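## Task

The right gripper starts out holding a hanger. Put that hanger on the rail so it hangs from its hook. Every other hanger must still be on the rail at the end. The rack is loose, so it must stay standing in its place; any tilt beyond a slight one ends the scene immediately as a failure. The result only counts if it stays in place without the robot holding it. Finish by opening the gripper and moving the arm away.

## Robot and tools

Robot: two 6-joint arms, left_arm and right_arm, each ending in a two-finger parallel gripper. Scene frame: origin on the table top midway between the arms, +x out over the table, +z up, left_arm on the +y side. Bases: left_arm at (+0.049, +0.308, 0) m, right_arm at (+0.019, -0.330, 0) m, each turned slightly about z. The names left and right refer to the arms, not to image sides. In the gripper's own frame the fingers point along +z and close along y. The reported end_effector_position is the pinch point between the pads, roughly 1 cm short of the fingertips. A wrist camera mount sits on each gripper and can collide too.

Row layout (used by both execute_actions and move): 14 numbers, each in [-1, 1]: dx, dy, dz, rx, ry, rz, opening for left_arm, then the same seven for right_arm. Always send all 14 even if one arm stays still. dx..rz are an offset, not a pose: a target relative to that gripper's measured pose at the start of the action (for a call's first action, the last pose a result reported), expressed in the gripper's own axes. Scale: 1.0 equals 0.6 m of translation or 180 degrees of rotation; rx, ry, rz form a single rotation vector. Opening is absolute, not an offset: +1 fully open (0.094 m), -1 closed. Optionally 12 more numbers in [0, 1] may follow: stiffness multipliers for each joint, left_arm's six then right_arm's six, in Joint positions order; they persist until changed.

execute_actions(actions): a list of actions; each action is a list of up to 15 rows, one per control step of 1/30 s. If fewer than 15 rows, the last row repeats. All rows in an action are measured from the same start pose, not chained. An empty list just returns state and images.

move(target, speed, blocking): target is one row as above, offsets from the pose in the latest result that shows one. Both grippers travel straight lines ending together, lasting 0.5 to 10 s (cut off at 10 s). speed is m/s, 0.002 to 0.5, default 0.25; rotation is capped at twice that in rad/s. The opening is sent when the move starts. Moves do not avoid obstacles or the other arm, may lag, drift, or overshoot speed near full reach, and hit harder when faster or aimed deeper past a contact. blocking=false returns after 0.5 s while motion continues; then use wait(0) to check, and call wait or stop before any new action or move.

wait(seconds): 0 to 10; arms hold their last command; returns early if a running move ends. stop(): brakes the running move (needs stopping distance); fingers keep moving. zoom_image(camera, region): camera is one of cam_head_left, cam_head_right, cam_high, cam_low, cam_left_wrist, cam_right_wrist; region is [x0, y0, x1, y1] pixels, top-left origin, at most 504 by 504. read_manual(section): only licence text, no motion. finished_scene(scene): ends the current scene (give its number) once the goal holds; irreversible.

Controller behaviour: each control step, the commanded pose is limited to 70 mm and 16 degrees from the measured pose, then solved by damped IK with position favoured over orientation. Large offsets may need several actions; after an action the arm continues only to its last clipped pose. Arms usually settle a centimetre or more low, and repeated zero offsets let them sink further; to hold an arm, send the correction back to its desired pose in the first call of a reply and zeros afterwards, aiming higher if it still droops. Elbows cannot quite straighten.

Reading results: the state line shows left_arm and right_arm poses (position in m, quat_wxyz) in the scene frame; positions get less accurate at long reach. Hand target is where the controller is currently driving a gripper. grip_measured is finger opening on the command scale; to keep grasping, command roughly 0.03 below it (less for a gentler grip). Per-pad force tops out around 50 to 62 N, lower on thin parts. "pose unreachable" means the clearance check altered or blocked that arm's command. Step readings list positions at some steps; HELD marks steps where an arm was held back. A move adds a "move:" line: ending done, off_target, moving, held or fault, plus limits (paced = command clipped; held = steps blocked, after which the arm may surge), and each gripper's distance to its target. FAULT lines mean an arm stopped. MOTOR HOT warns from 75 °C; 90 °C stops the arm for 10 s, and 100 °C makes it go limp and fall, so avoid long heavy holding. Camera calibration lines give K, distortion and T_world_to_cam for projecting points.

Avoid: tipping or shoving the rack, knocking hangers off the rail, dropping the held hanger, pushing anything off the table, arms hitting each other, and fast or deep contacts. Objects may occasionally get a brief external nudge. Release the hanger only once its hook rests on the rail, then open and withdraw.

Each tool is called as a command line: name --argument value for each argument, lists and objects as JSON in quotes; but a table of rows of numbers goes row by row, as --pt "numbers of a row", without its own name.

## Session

execute_actions --actions '[]'

Scene clock: 0.00 s.
left_arm: end_effector_position=(+0.4196, +0.3823, +0.4155) grip_measured=+1.000 end_effector_quat_wxyz=(+0.711, -0.070, +0.696, +0.068) | right_arm: end_effector_position=(+0.2569, +0.0779, +0.3973) grip_measured=-0.847 end_effector_quat_wxyz=(+0.535, -0.208, +0.806, +0.145)
Joint positions: left_arm=[-0.002  1.038  1.055  0.004  0.    -0.006  0.094] | right_arm=[ 1.169  1.717  1.979 -0.787  0.697  0.369  0.007]
Joint velocities: left_arm=[ 0.002  0.022 -0.007  0.066  0.007  0.007  0.   ] | right_arm=[-0.007  0.012 -0.012  0.007  0.022 -0.037 -0.001]
Joint torques (N m, as the arm reports them, + toward a larger angle): no reading
Hand target (left_arm): +0.416, +0.382, +0.427; +0.721, -0.069, +0.686, +0.068
Hand target (right_arm): +0.257, +0.075, +0.406; +0.542, -0.199, +0.802, +0.151
Joint stiffness scale: left_arm=[1. 1. 1. 1. 1. 1.] | right_arm=[1. 1. 1. 1. 1. 1.]
camera_calibration (this result's frames):
cam_left_wrist: T_world_to_cam=[[0.251875, -0.967686, 0.012, 0.262564], [-0.672958, -0.184045, -0.716418, 0.654139], [0.695476, 0.172372, -0.697568, 0.0536091], [0, 0, 0, 1]] pos_world=[0.336791, 0.36523, 0.502882]
cam_right_wrist: T_world_to_cam=[[0.516687, -0.815116, 0.261955, -0.188595], [-0.505828, -0.537474, -0.67473, 0.479392], [0.690777, 0.21612, -0.690014, 0.187716], [0, 0, 0, 1]] pos_world=[0.210264, 0.0633648, 0.50239]

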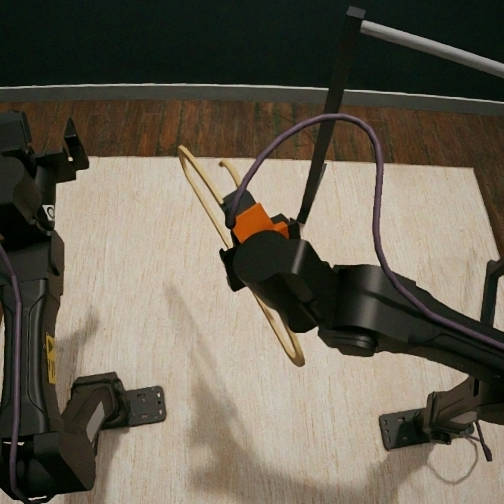

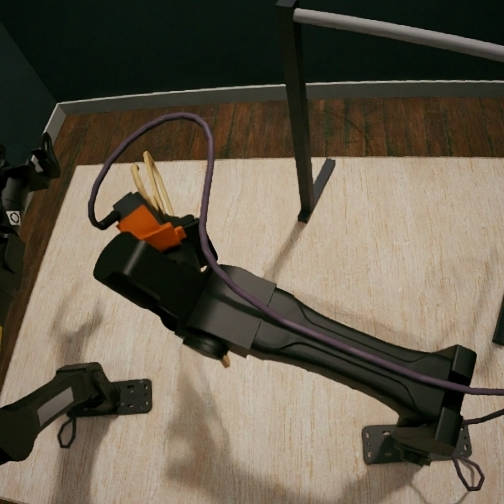

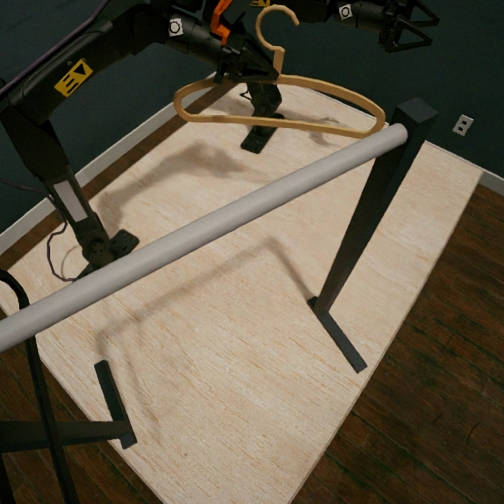

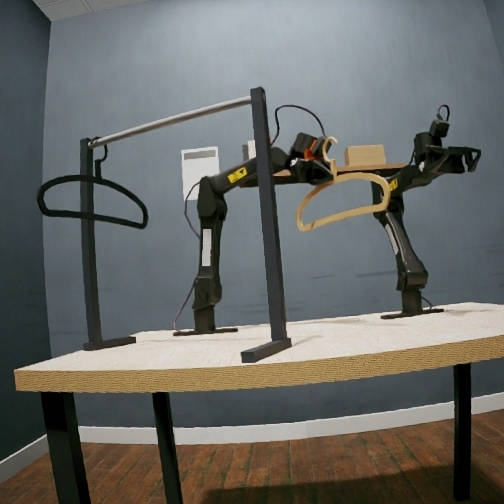

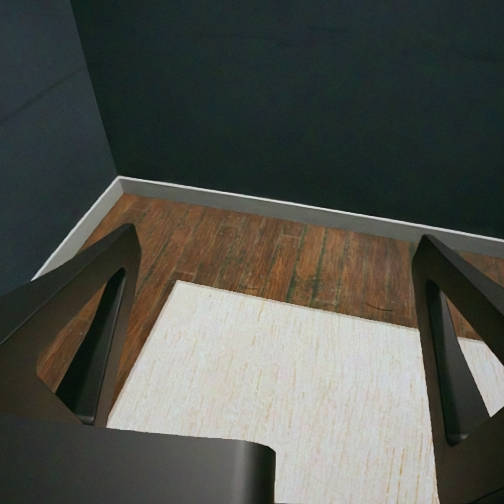

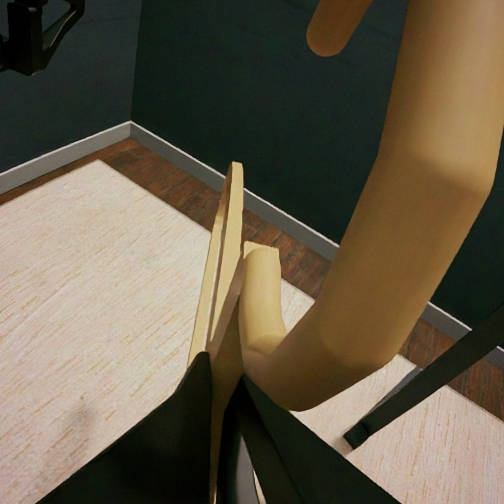

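move --target '[0,0,0,0,0,0,1,-0.03,-0.53,-0.26,0.24,0,0.10,-1]'

move --target '[0,0,0,0,0,0,1,0,0,0,0,0,0,-1]'

Scene clock: 13.83 s.
left_arm: end_effector_position=(+0.4196, +0.3823, +0.4155) grip_measured=+1.000 end_effector_quat_wxyz=(+0.711, -0.070, +0.696, +0.068) | right_arm: end_effector_position=(+0.2970, -0.2583, +0.4593) grip_measured=-0.859 end_effector_quat_wxyz=(+0.532, +0.121, +0.834, -0.081)
Joint positions: left_arm=[-0.002  1.038  1.055  0.004  0.    -0.006  0.094] | right_arm=[ 0.645  1.388  2.092 -1.459  0.91   0.633  0.007]
Joint velocities: left_arm=[-0.007  0.012  0.002  0.051 -0.007  0.022  0.   ] | right_arm=[-0.007 -0.002 -0.007 -0.051  0.007 -0.066  0.002]
Joint torques (N m, as the arm reports them, + toward a larger angle): left_arm=[ 0.03 -2.49  8.44  1.76 -0.01 -0.01] | right_arm=[-0.88 -4.35  7.19  1.41  0.4  -0.08]
Hand target (left_arm): +0.420, +0.382, +0.415; +0.711, -0.070, +0.696, +0.068
Hand target (right_arm): +0.292, -0.269, +0.470; +0.544, +0.132, +0.825, -0.078
Off the commanded pose (left_arm): 0.000 m, 0 deg.
Off the commanded pose (right_arm): 0.015 m, 2 deg.
Joint stiffness scale: left_arm=[1. 1. 1. 1. 1. 1.] | right_arm=[1. 1. 1. 1. 1. 1.]
move: off_target (right_arm)
camera_calibration (this result's frames):
cam_left_wrist: T_world_to_cam=[[0.251875, -0.967686, 0.012, 0.262564], [-0.672958, -0.184045, -0.716418, 0.654139], [0.695476, 0.172372, -0.697568, 0.0536091], [0, 0, 0, 1]] pos_world=[0.336791, 0.36523, 0.502882]
cam_right_wrist: T_world_to_cam=[[-0.216438, -0.936247, 0.276761, -0.31993], [-0.766177, -0.0128069, -0.642502, 0.558826], [0.605085, -0.35111, -0.714559, 0.165656], [0, 0, 0, 1]] pos_world=[0.258679, -0.234213, 0.565962]

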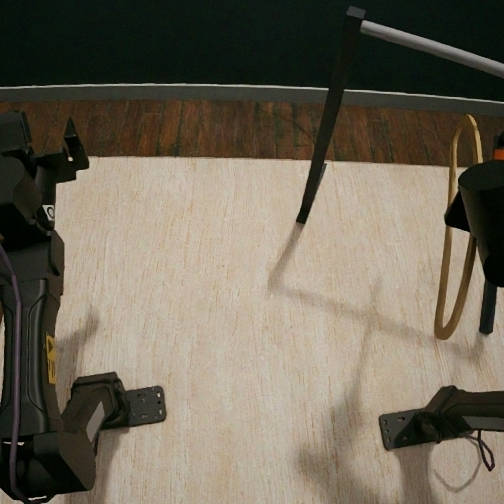

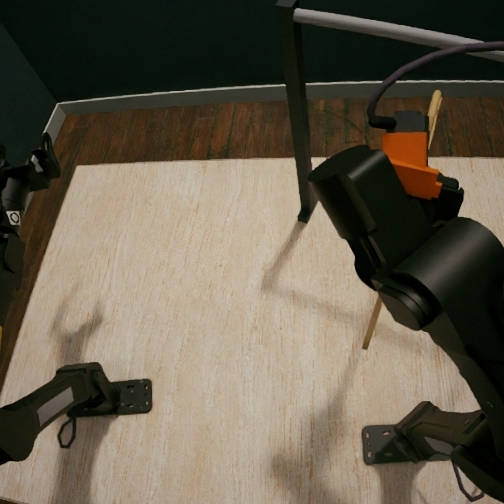

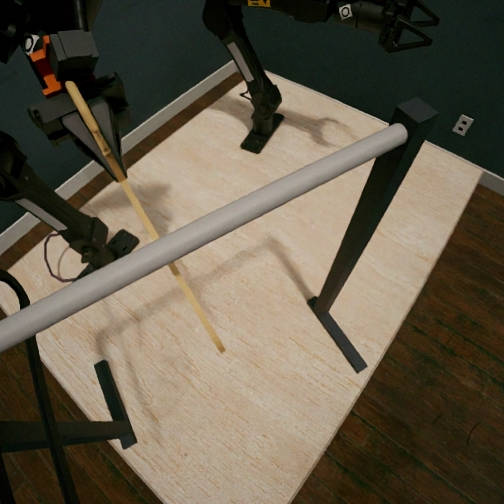

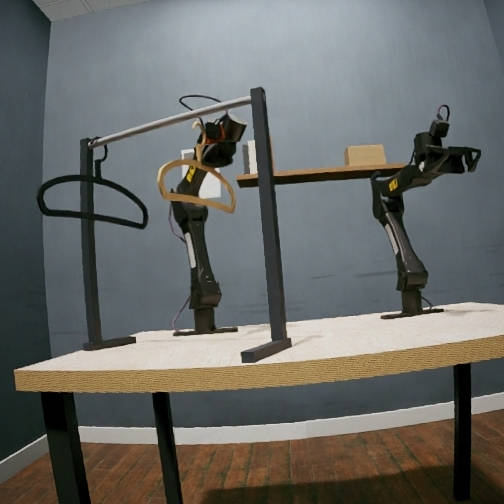

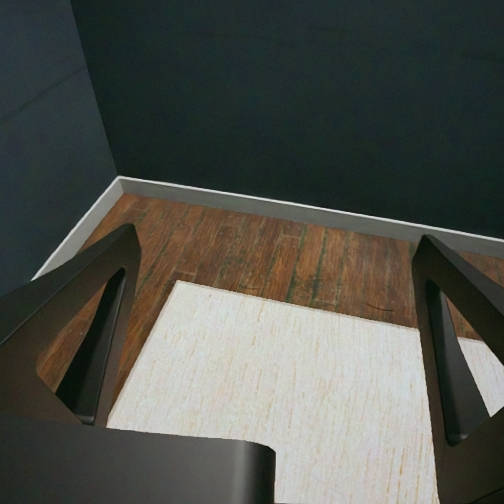

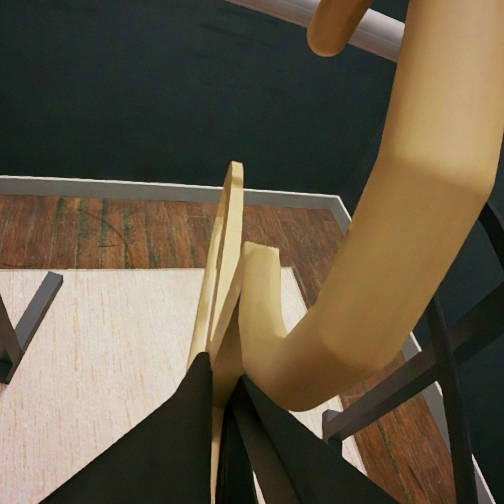

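Scene clock: 14.33 s.
left_arm: end_effector_position=(+0.4196, +0.3823, +0.4155) grip_measured=+1.000 end_effector_quat_wxyz=(+0.711, -0.070, +0.696, +0.068) | right_arm: end_effector_position=(+0.2970, -0.2560, +0.4579) grip_measured=-0.859 end_effector_quat_wxyz=(+0.529, +0.118, +0.837, -0.075)
Joint positions: left_arm=[-0.002  1.038  1.055  0.004  0.    -0.006  0.094] | right_arm=[ 0.645  1.388  2.092 -1.459  0.895  0.633  0.007]
Joint velocities: left_arm=[-0.002 -0.012 -0.007 -0.022 -0.037  0.037  0.   ] | right_arm=[-0.002  0.007  0.017  0.051 -0.022 -0.037 -0.001]
Joint torques (N m, as the arm reports them, + toward a larger angle): left_arm=[ 0.02 -2.51  8.43  1.76 -0.01 -0.01] | right_arm=[ 0.   -2.59  5.14  1.45  0.39  0.  ]
Hand target (left_arm): +0.420, +0.382, +0.415; +0.711, -0.070, +0.696, +0.068
Hand target (right_arm): +0.297, -0.258, +0.459; +0.532, +0.121, +0.834, -0.080
Off the commanded pose (left_arm): 0.000 m, 0 deg.
Off the commanded pose (right_arm): 0.003 m, 1 deg.
Joint stiffness scale: left_arm=[1. 1. 1. 1. 1. 1.] | right_arm=[1. 1. 1. 1. 1. 1.]
move: done
camera_calibration (this result's frames):
cam_left_wrist: T_world_to_cam=[[0.251875, -0.967686, 0.012, 0.262564], [-0.672958, -0.184045, -0.716418, 0.654139], [0.695476, 0.172372, -0.697568, 0.0536091], [0, 0, 0, 1]] pos_world=[0.336791, 0.36523, 0.502882]
cam_right_wrist: T_world_to_cam=[[-0.204343, -0.940548, 0.271316, -0.31965], [-0.770521, -0.0164081, -0.637203, 0.555852], [0.603772, -0.339263, -0.72136, 0.171981], [0, 0, 0, 1]] pos_world=[0.25914, -0.233179, 0.564977]

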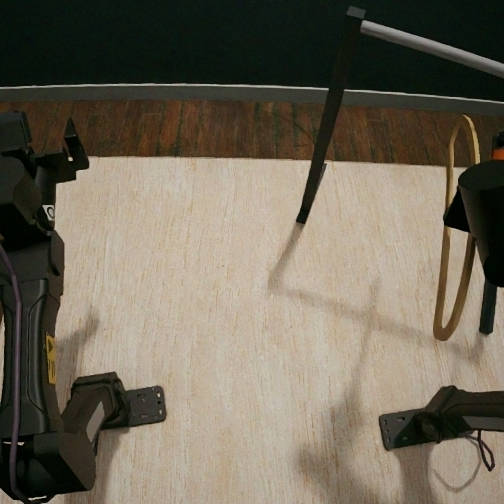

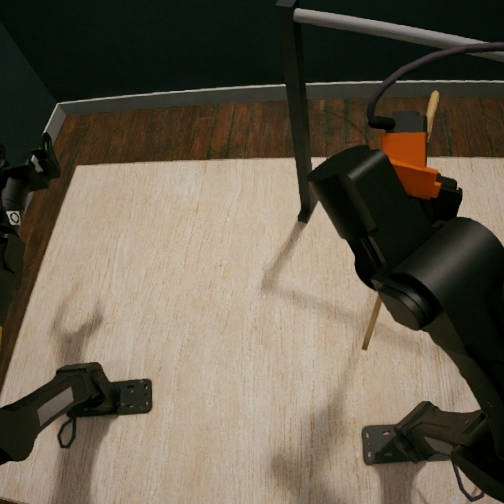

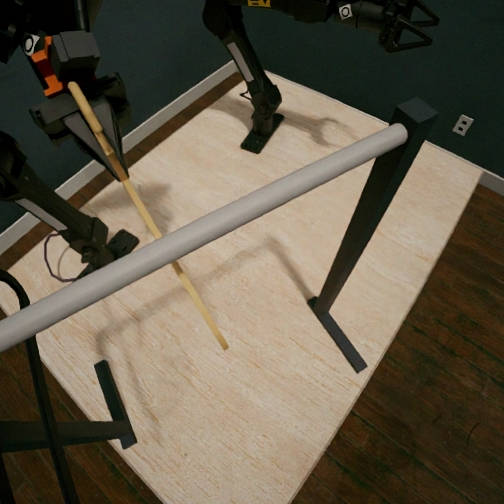

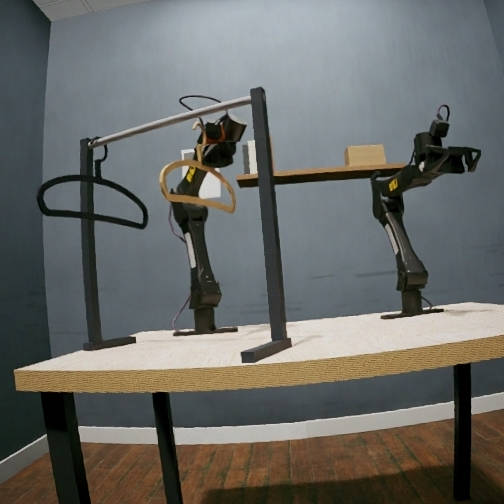

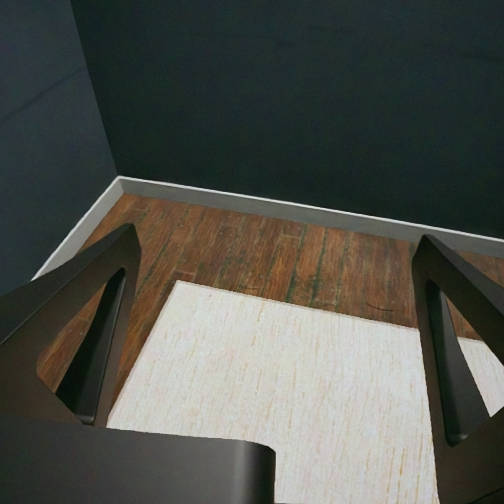

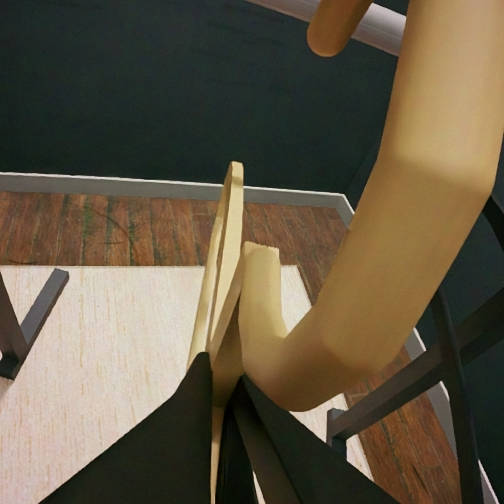

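move --target '[0,0,0,0,0,0,1,-0.145,0,0.245,0,0,0,-1]' --speed 0.12

zoom_image --camera "cam_low" --region '[120,70,280,190]'

Scene clock: 22.63 s.
left_arm: end_effector_position=(+0.4196, +0.3823, +0.4155) grip_measured=+1.000 end_effector_quat_wxyz=(+0.711, -0.070, +0.696, +0.068) | right_arm: end_effector_position=(+0.4595, -0.3024, +0.4638) grip_measured=-0.859 end_effector_quat_wxyz=(+0.517, +0.113, +0.846, -0.073)
Joint positions: left_arm=[-0.002  1.038  1.055  0.004  0.    -0.006  0.094] | right_arm=[ 0.121  1.853  2.585 -1.262  0.451  0.242  0.007]
Joint velocities: left_arm=[ 0.002 -0.002 -0.012 -0.007  0.007  0.037  0.   ] | right_arm=[-0.017  0.002  0.022 -0.037 -0.051  0.037 -0.001]
Joint torques (N m, as the arm reports them, + toward a larger angle): left_arm=[ 0.04 -2.49  8.43  1.76 -0.01  0.  ] | right_arm=[-0.72 -6.89  8.07  1.99  0.13 -0.11]
Hand target (left_arm): +0.420, +0.382, +0.415; +0.711, -0.070, +0.696, +0.068
Hand target (right_arm): +0.461, -0.306, +0.474; +0.531, +0.118, +0.836, -0.073
Off the commanded pose (left_arm): 0.000 m, 0 deg.
Off the commanded pose (right_arm): 0.010 m, 2 deg.
Joint stiffness scale: left_arm=[1. 1. 1. 1. 1. 1.] | right_arm=[1. 1. 1. 1. 1. 1.]
move: done
camera_calibration (this result's frames):
cam_left_wrist: T_world_to_cam=[[0.251875, -0.967686, 0.012, 0.262564], [-0.672958, -0.184045, -0.716418, 0.654139], [0.695476, 0.172372, -0.697568, 0.0536091], [0, 0, 0, 1]] pos_world=[0.336791, 0.36523, 0.502882]
cam_right_wrist: T_world_to_cam=[[-0.186468, -0.94309, 0.275339, -0.342501], [-0.789334, -0.023056, -0.613532, 0.67974], [0.584963, -0.331738, -0.740113, 0.0819413], [0, 0, 0, 1]] pos_world=[0.424744, -0.280154, 0.571992]

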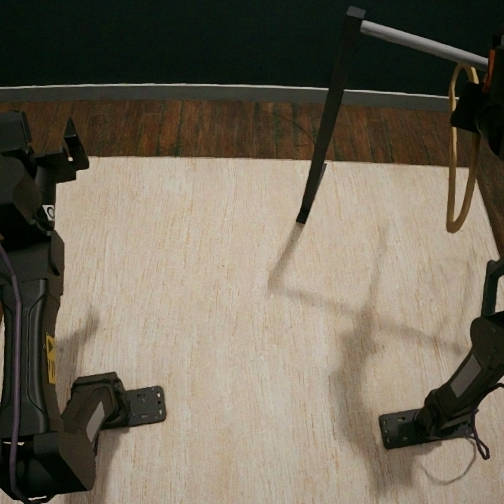

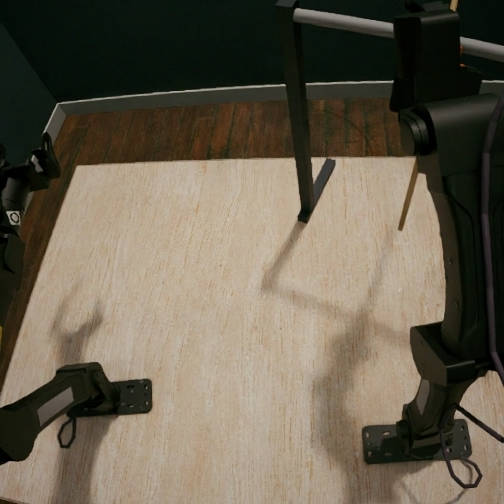

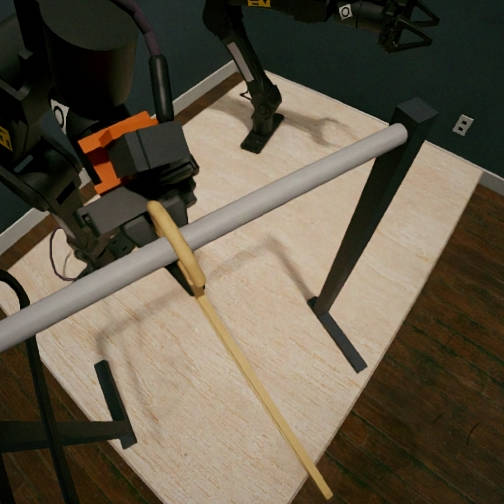

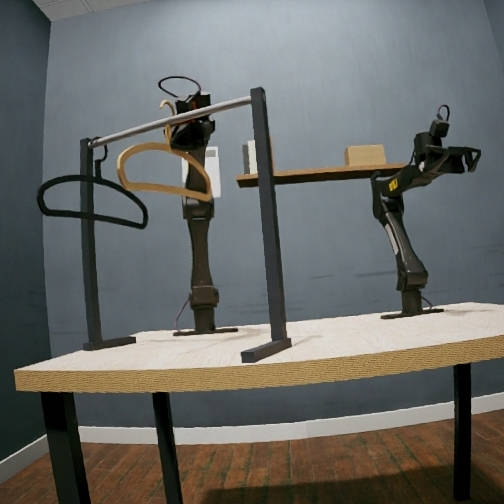

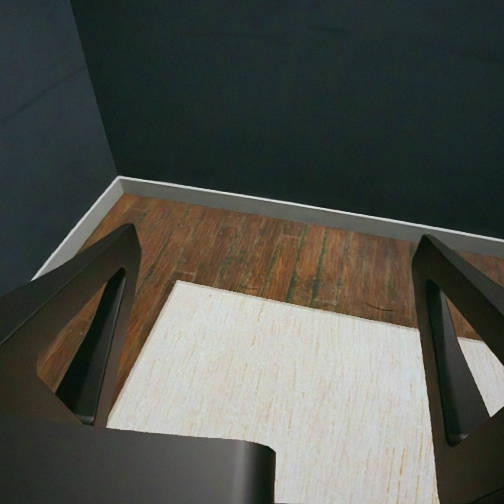

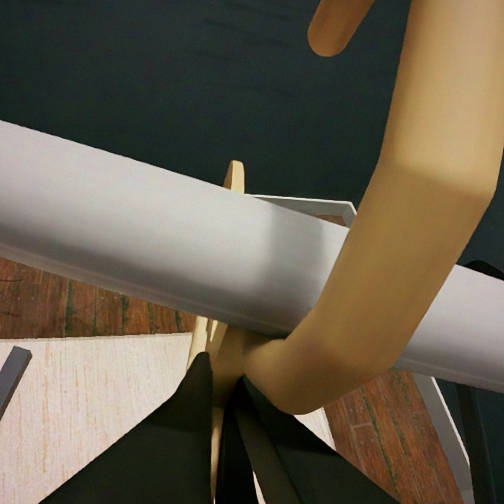

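Region (120, 70, 280, 190) of cam_low's 504x504 image, scaled by 3.150, with more detail than that image has; it fills the top 378 rows of this view, and the rest is white.

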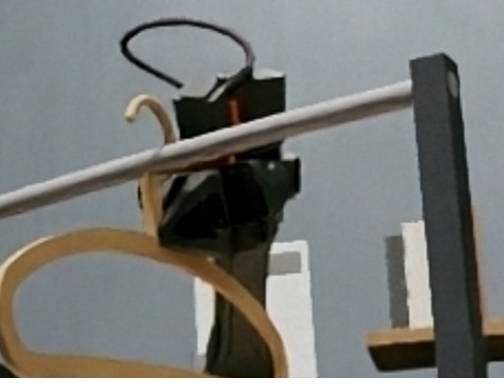

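move --target '[0,0,0,0,0,0,1,0.04,0,0.047,0,0,0,-1]' --speed 0.03

zoom_image --camera "cam_low" --region '[120,70,280,190]'

Scene clock: 29.93 s.
left_arm: end_effector_position=(+0.4196, +0.3823, +0.4155) grip_measured=+1.000 end_effector_quat_wxyz=(+0.711, -0.070, +0.696, +0.068) | right_arm: end_effector_position=(+0.4720, -0.2991, +0.4416) grip_measured=-0.859 end_effector_quat_wxyz=(+0.530, +0.111, +0.838, -0.065)
Joint positions: left_arm=[-0.002  1.038  1.055  0.004  0.    -0.006  0.094] | right_arm=[ 0.116  1.718  2.226 -1.001  0.436  0.234  0.007]
Joint velocities: left_arm=[-0.012 -0.012  0.012 -0.037 -0.007  0.007  0.   ] | right_arm=[ 0.002  0.002 -0.017 -0.007  0.007 -0.022  0.   ]
Joint torques (N m, as the arm reports them, + toward a larger angle): left_arm=[ 0.04 -2.49  8.41  1.76 -0.01  0.  ] | right_arm=[-1.77 -6.99  4.4   1.69  0.03 -0.07]
Hand target (left_arm): +0.420, +0.382, +0.415; +0.711, -0.070, +0.696, +0.068
Hand target (right_arm): +0.473, -0.307, +0.430; +0.517, +0.113, +0.846, -0.073
Off the commanded pose (left_arm): 0.000 m, 0 deg.
Off the commanded pose (right_arm): 0.014 m, 2 deg.
Joint stiffness scale: left_arm=[1. 1. 1. 1. 1. 1.] | right_arm=[1. 1. 1. 1. 1. 1.]
move: off_target (right_arm)
camera_calibration (this result's frames):
cam_left_wrist: T_world_to_cam=[[0.251875, -0.967686, 0.012, 0.262564], [-0.672958, -0.184045, -0.716418, 0.654139], [0.695476, 0.172372, -0.697568, 0.0536091], [0, 0, 0, 1]] pos_world=[0.336791, 0.36523, 0.502882]
cam_right_wrist: T_world_to_cam=[[-0.183414, -0.947734, 0.261072, -0.327439], [-0.768411, -0.027417, -0.639369, 0.676333], [0.61311, -0.31788, -0.723221, 0.0427138], [0, 0, 0, 1]] pos_world=[0.433457, -0.278205, 0.548803]

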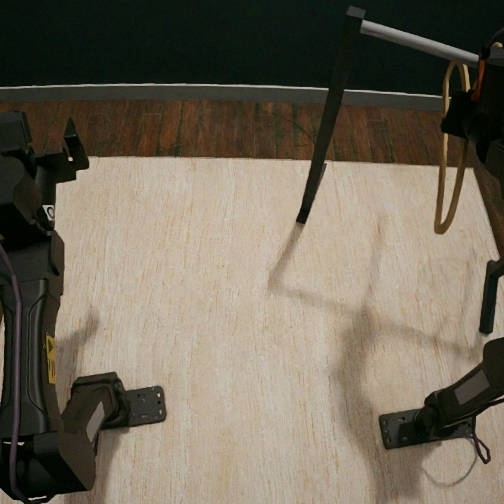

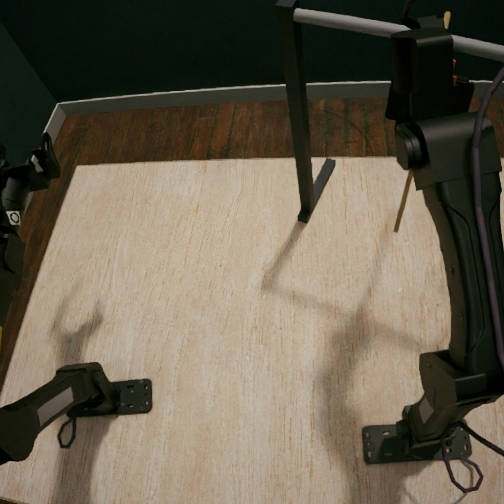

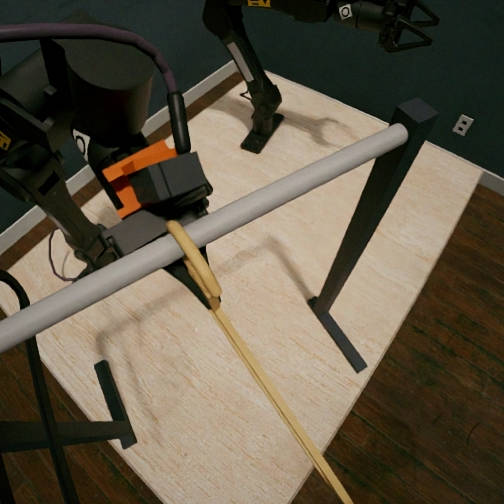

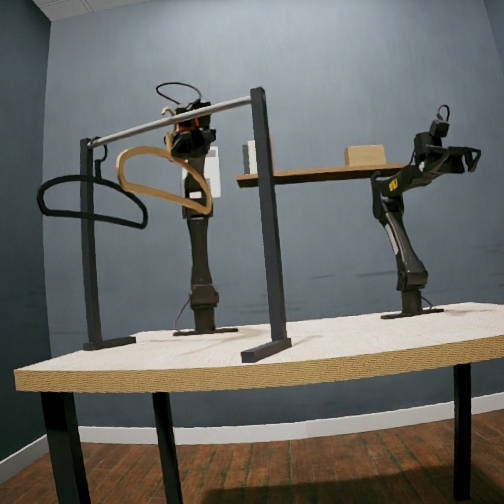

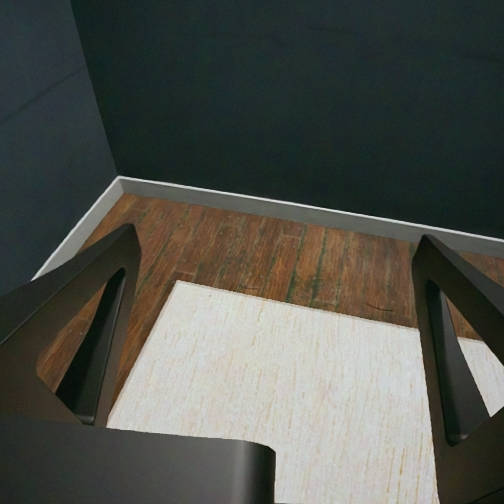

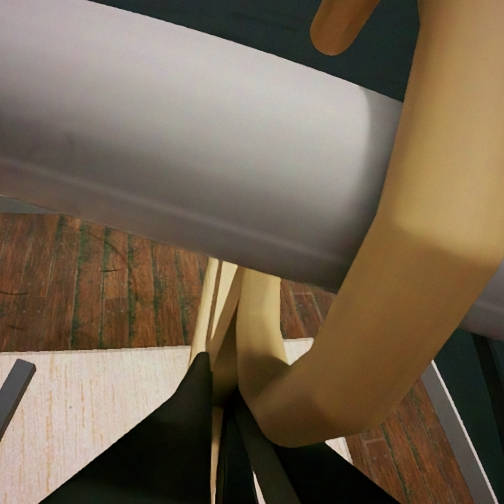

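Region (120, 70, 280, 190) of cam_low's 504x504 image, scaled by 3.150, with more detail than that image has; it fills the top 378 rows of this view, and the rest is white.

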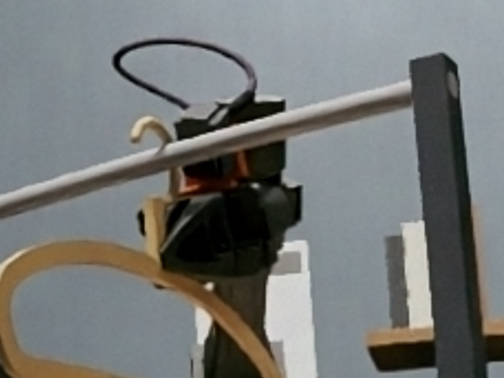

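move --target '[0,0,0,0,0,0,1,0.045,0,0.02,0,0,0,-1]' --speed 0.03

zoom_image --camera "cam_low" --region '[120,70,280,190]'

Scene clock: 37.57 s.
left_arm: end_effector_position=(+0.4196, +0.3823, +0.4155) grip_measured=+1.000 end_effector_quat_wxyz=(+0.711, -0.070, +0.696, +0.068) | right_arm: end_effector_position=(+0.4735, -0.2985, +0.4377) grip_measured=-0.859 end_effector_quat_wxyz=(+0.563, +0.118, +0.817, -0.052)
Joint positions: left_arm=[-0.002  1.038  1.055  0.004  0.    -0.006  0.094] | right_arm=[ 0.116  1.618  2.005 -0.796  0.434  0.233  0.007]
Joint velocities: left_arm=[ 0.007  0.002 -0.002 -0.007  0.007 -0.007  0.   ] | right_arm=[ 0.007  0.012 -0.012 -0.051 -0.095 -0.066  0.   ]
Joint torques (N m, as the arm reports them, + toward a larger angle): left_arm=[ 0.03 -2.47  8.42  1.76  0.    0.01] | right_arm=[ 0.02 -6.14  4.47  1.37  0.1  -0.01]
Hand target (left_arm): +0.420, +0.382, +0.415; +0.711, -0.070, +0.696, +0.068
Hand target (right_arm): +0.472, -0.299, +0.413; +0.530, +0.111, +0.838, -0.065
Off the commanded pose (left_arm): 0.000 m, 0 deg.
Off the commanded pose (right_arm): 0.026 m, 5 deg.
Joint stiffness scale: left_arm=[1. 1. 1. 1. 1. 1.] | right_arm=[1. 1. 1. 1. 1. 1.]
move: off_target (right_arm)
camera_calibration (this result's frames):
cam_left_wrist: T_world_to_cam=[[0.251875, -0.967686, 0.012, 0.262564], [-0.672958, -0.184045, -0.716418, 0.654139], [0.695476, 0.172372, -0.697568, 0.0536091], [0, 0, 0, 1]] pos_world=[0.336791, 0.36523, 0.502882]
cam_right_wrist: T_world_to_cam=[[-0.201429, -0.952719, 0.227493, -0.303865], [-0.714648, -0.0158868, -0.699304, 0.67923], [0.669854, -0.303438, -0.677659, -0.00326119], [0, 0, 0, 1]] pos_world=[0.426388, -0.279696, 0.541905]

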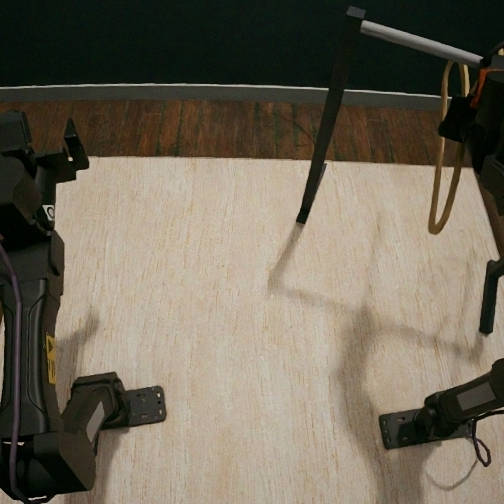

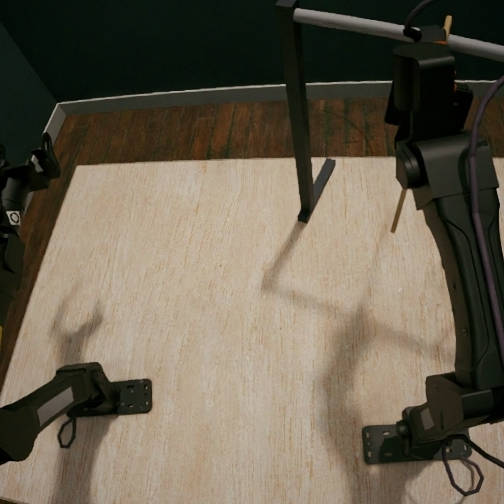

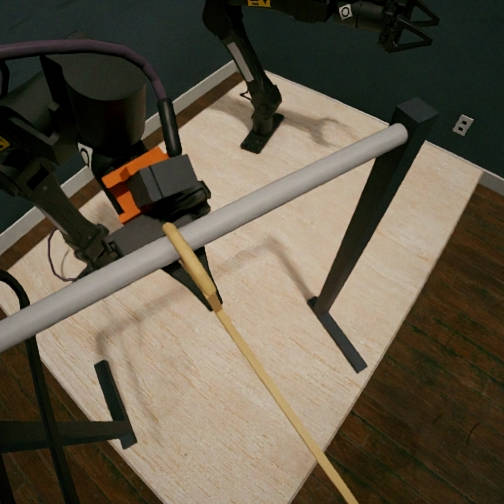

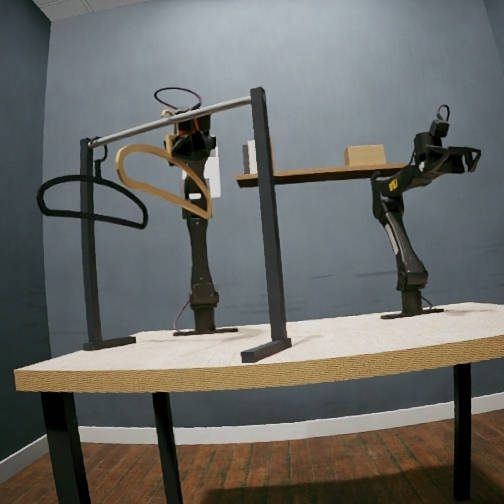

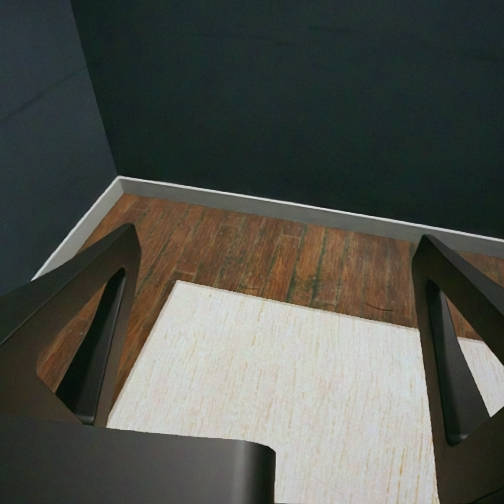

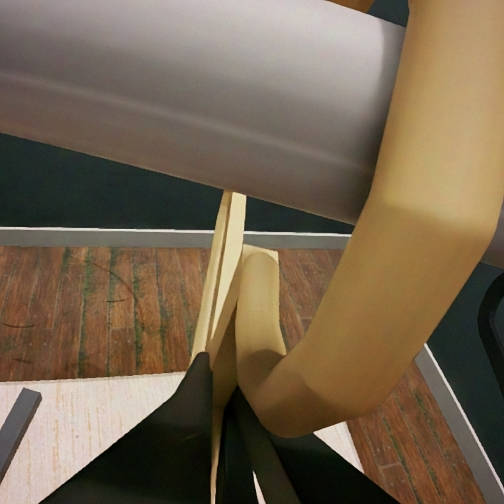

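Region (120, 70, 280, 190) of cam_low's 504x504 image, scaled by 3.150, with more detail than that image has; it fills the top 378 rows of this view, and the rest is white.

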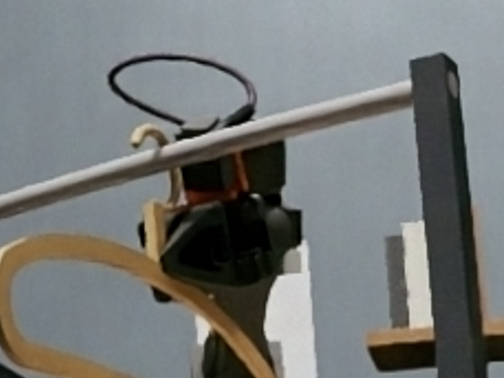

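move --target '[0,0,0,0,0,0,1,0,0,0,0,0,0,-0.3]'

move --target '[0,0,0,0,0,0,1,0.03,0,-0.22,0,0,0,-0.3]' --speed 0.1

zoom_image --camera "cam_low" --region '[80,70,280,230]'

Scene clock: 42.80 s.
left_arm: end_effector_position=(+0.4196, +0.3823, +0.4155) grip_measured=+1.000 end_effector_quat_wxyz=(+0.711, -0.070, +0.696, +0.068) | right_arm: end_effector_position=(+0.4743, -0.2982, +0.4372) grip_measured=-0.302 end_effector_quat_wxyz=(+0.562, +0.118, +0.817, -0.052)
Joint positions: left_arm=[-0.002  1.038  1.055  0.004  0.    -0.006  0.094] | right_arm=[ 0.116  1.62   2.004 -0.795  0.434  0.233  0.033]
Joint velocities: left_arm=[-0.007  0.002 -0.007  0.051  0.066  0.022  0.   ] | right_arm=[-0.007 -0.002 -0.002  0.051  0.037  0.066 -0.001]
Joint torques (N m, as the arm reports them, + toward a larger angle): left_arm=[ 0.03 -2.5   8.41  1.76 -0.01  0.01] | right_arm=[ 0.11 -6.74  7.08  1.83  0.09 -0.02]
Hand target (left_arm): +0.420, +0.382, +0.415; +0.711, -0.070, +0.696, +0.068
Hand target (right_arm): +0.474, -0.298, +0.438; +0.563, +0.118, +0.817, -0.052
Off the commanded pose (left_arm): 0.000 m, 0 deg.
Off the commanded pose (right_arm): 0.001 m, 0 deg.
Joint stiffness scale: left_arm=[1. 1. 1. 1. 1. 1.] | right_arm=[1. 1. 1. 1. 1. 1.]
move: done
camera_calibration (this result's frames):
cam_left_wrist: T_world_to_cam=[[0.251875, -0.967686, 0.012, 0.262564], [-0.672958, -0.184045, -0.716418, 0.654139], [0.695476, 0.172372, -0.697568, 0.0536091], [0, 0, 0, 1]] pos_world=[0.336791, 0.36523, 0.502882]
cam_right_wrist: T_world_to_cam=[[-0.201004, -0.952803, 0.227518, -0.303569], [-0.714927, -0.016095, -0.699014, 0.679337], [0.669685, -0.303163, -0.677949, -0.00382451], [0, 0, 0, 1]] pos_world=[0.427219, -0.279467, 0.541341]

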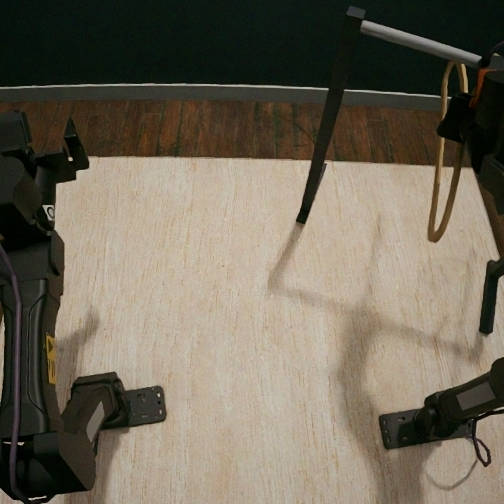

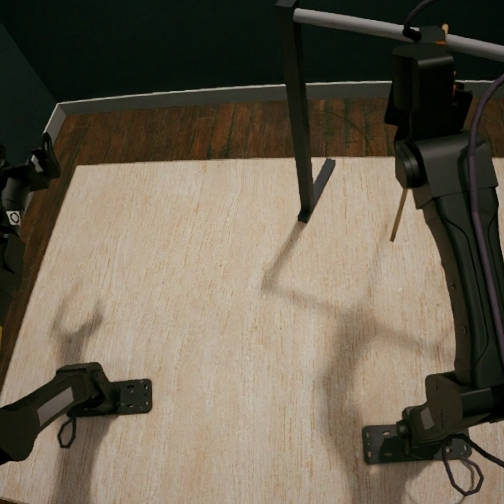

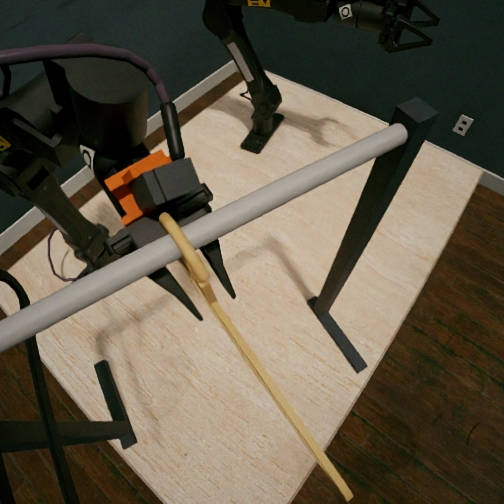

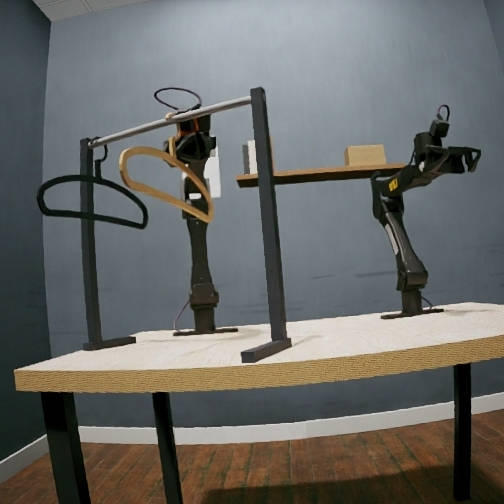

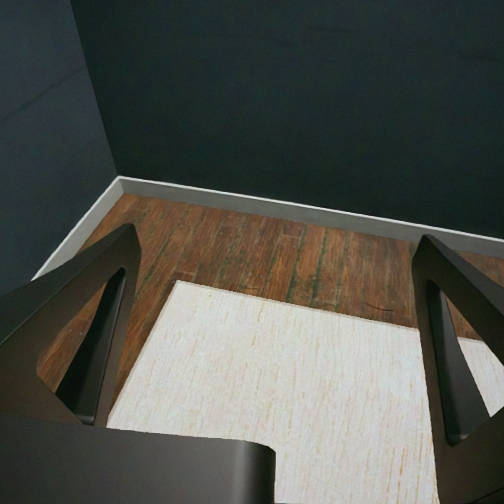

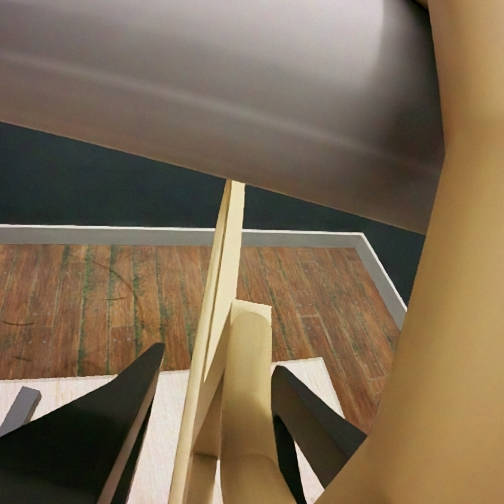

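Scene clock: 44.73 s.
left_arm: end_effector_position=(+0.4196, +0.3823, +0.4155) grip_measured=+1.000 end_effector_quat_wxyz=(+0.711, -0.070, +0.696, +0.068) | right_arm: end_effector_position=(+0.3576, -0.2598, +0.4540) grip_measured=-0.302 end_effector_quat_wxyz=(+0.550, +0.107, +0.826, -0.060)
Joint positions: left_arm=[-0.002  1.038  1.055  0.004  0.    -0.006  0.094] | right_arm=[ 0.426  1.393  1.952 -1.095  0.706  0.388  0.033]
Joint velocities: left_arm=[-0.007 -0.012  0.002 -0.007 -0.022  0.037  0.   ] | right_arm=[-0.012 -0.012  0.027 -0.007 -0.022  0.007 -0.001]
Joint torques (N m, as the arm reports them, + toward a larger angle): left_arm=[ 0.03 -2.47  8.44  1.76  0.01  0.  ] | right_arm=[ 0.83 -5.04  8.82  1.53  0.25  0.11]
Hand target (left_arm): +0.420, +0.382, +0.415; +0.711, -0.070, +0.696, +0.068
Hand target (right_arm): +0.348, -0.264, +0.468; +0.562, +0.118, +0.817, -0.052
Off the commanded pose (left_arm): 0.000 m, 0 deg.
Off the commanded pose (right_arm): 0.018 m, 2 deg.
Joint stiffness scale: left_arm=[1. 1. 1. 1. 1. 1.] | right_arm=[1. 1. 1. 1. 1. 1.]
move: off_target (right_arm)
camera_calibration (this result's frames):
cam_left_wrist: T_world_to_cam=[[0.251875, -0.967686, 0.012, 0.262564], [-0.672958, -0.184045, -0.716418, 0.654139], [0.695476, 0.172372, -0.697568, 0.0536091], [0, 0, 0, 1]] pos_world=[0.336791, 0.36523, 0.502882]
cam_right_wrist: T_world_to_cam=[[-0.184516, -0.94911, 0.255233, -0.311784], [-0.738723, -0.0373601, -0.672973, 0.599478], [0.648261, -0.31272, -0.694236, 0.109973], [0, 0, 0, 1]] pos_world=[0.314028, -0.23913, 0.559357]

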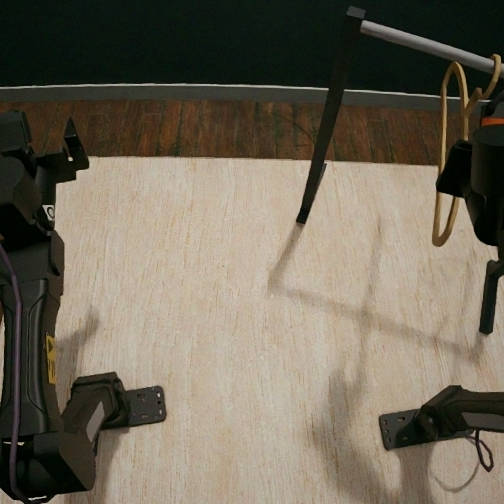

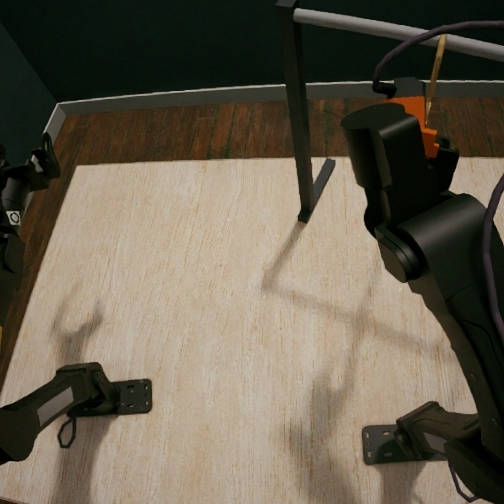

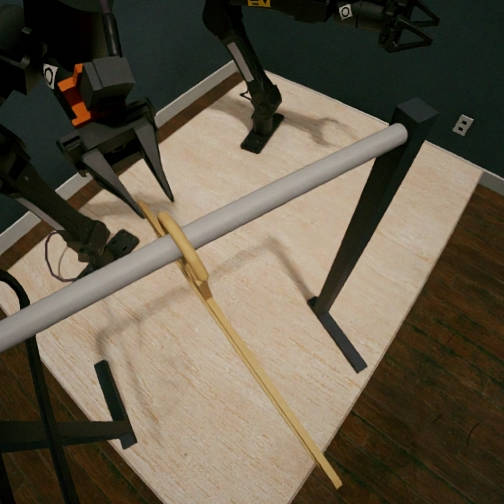

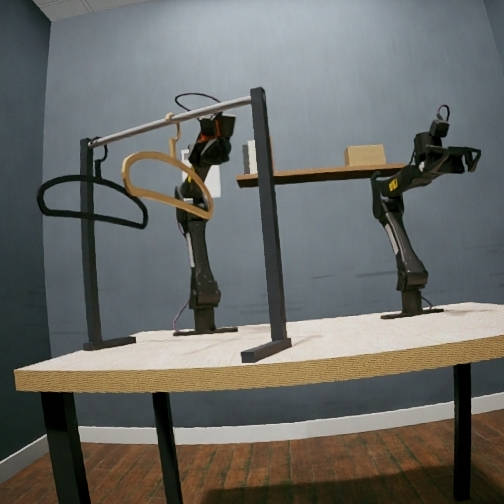

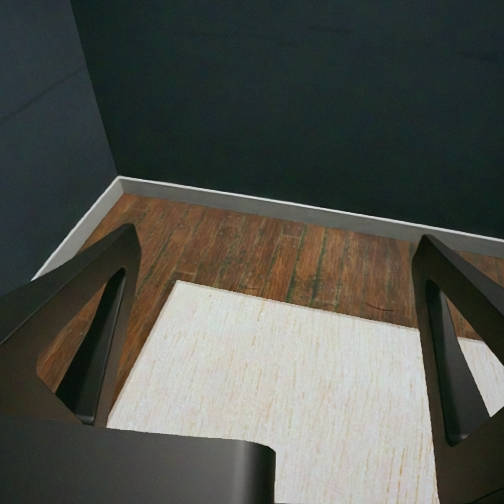

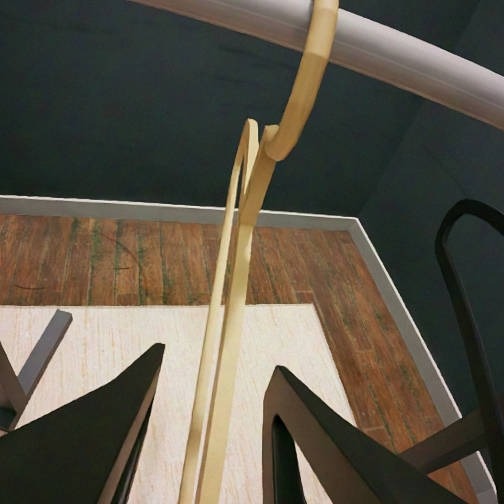

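Region (80, 70, 280, 230) of cam_low's 504x504 image, scaled by 2.520, with more detail than that image has; it fills the top 403 rows of this view, and the rest is white.

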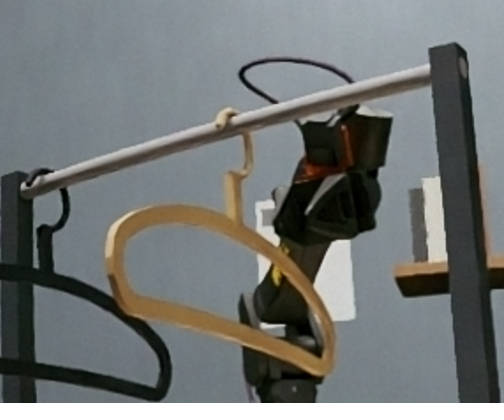

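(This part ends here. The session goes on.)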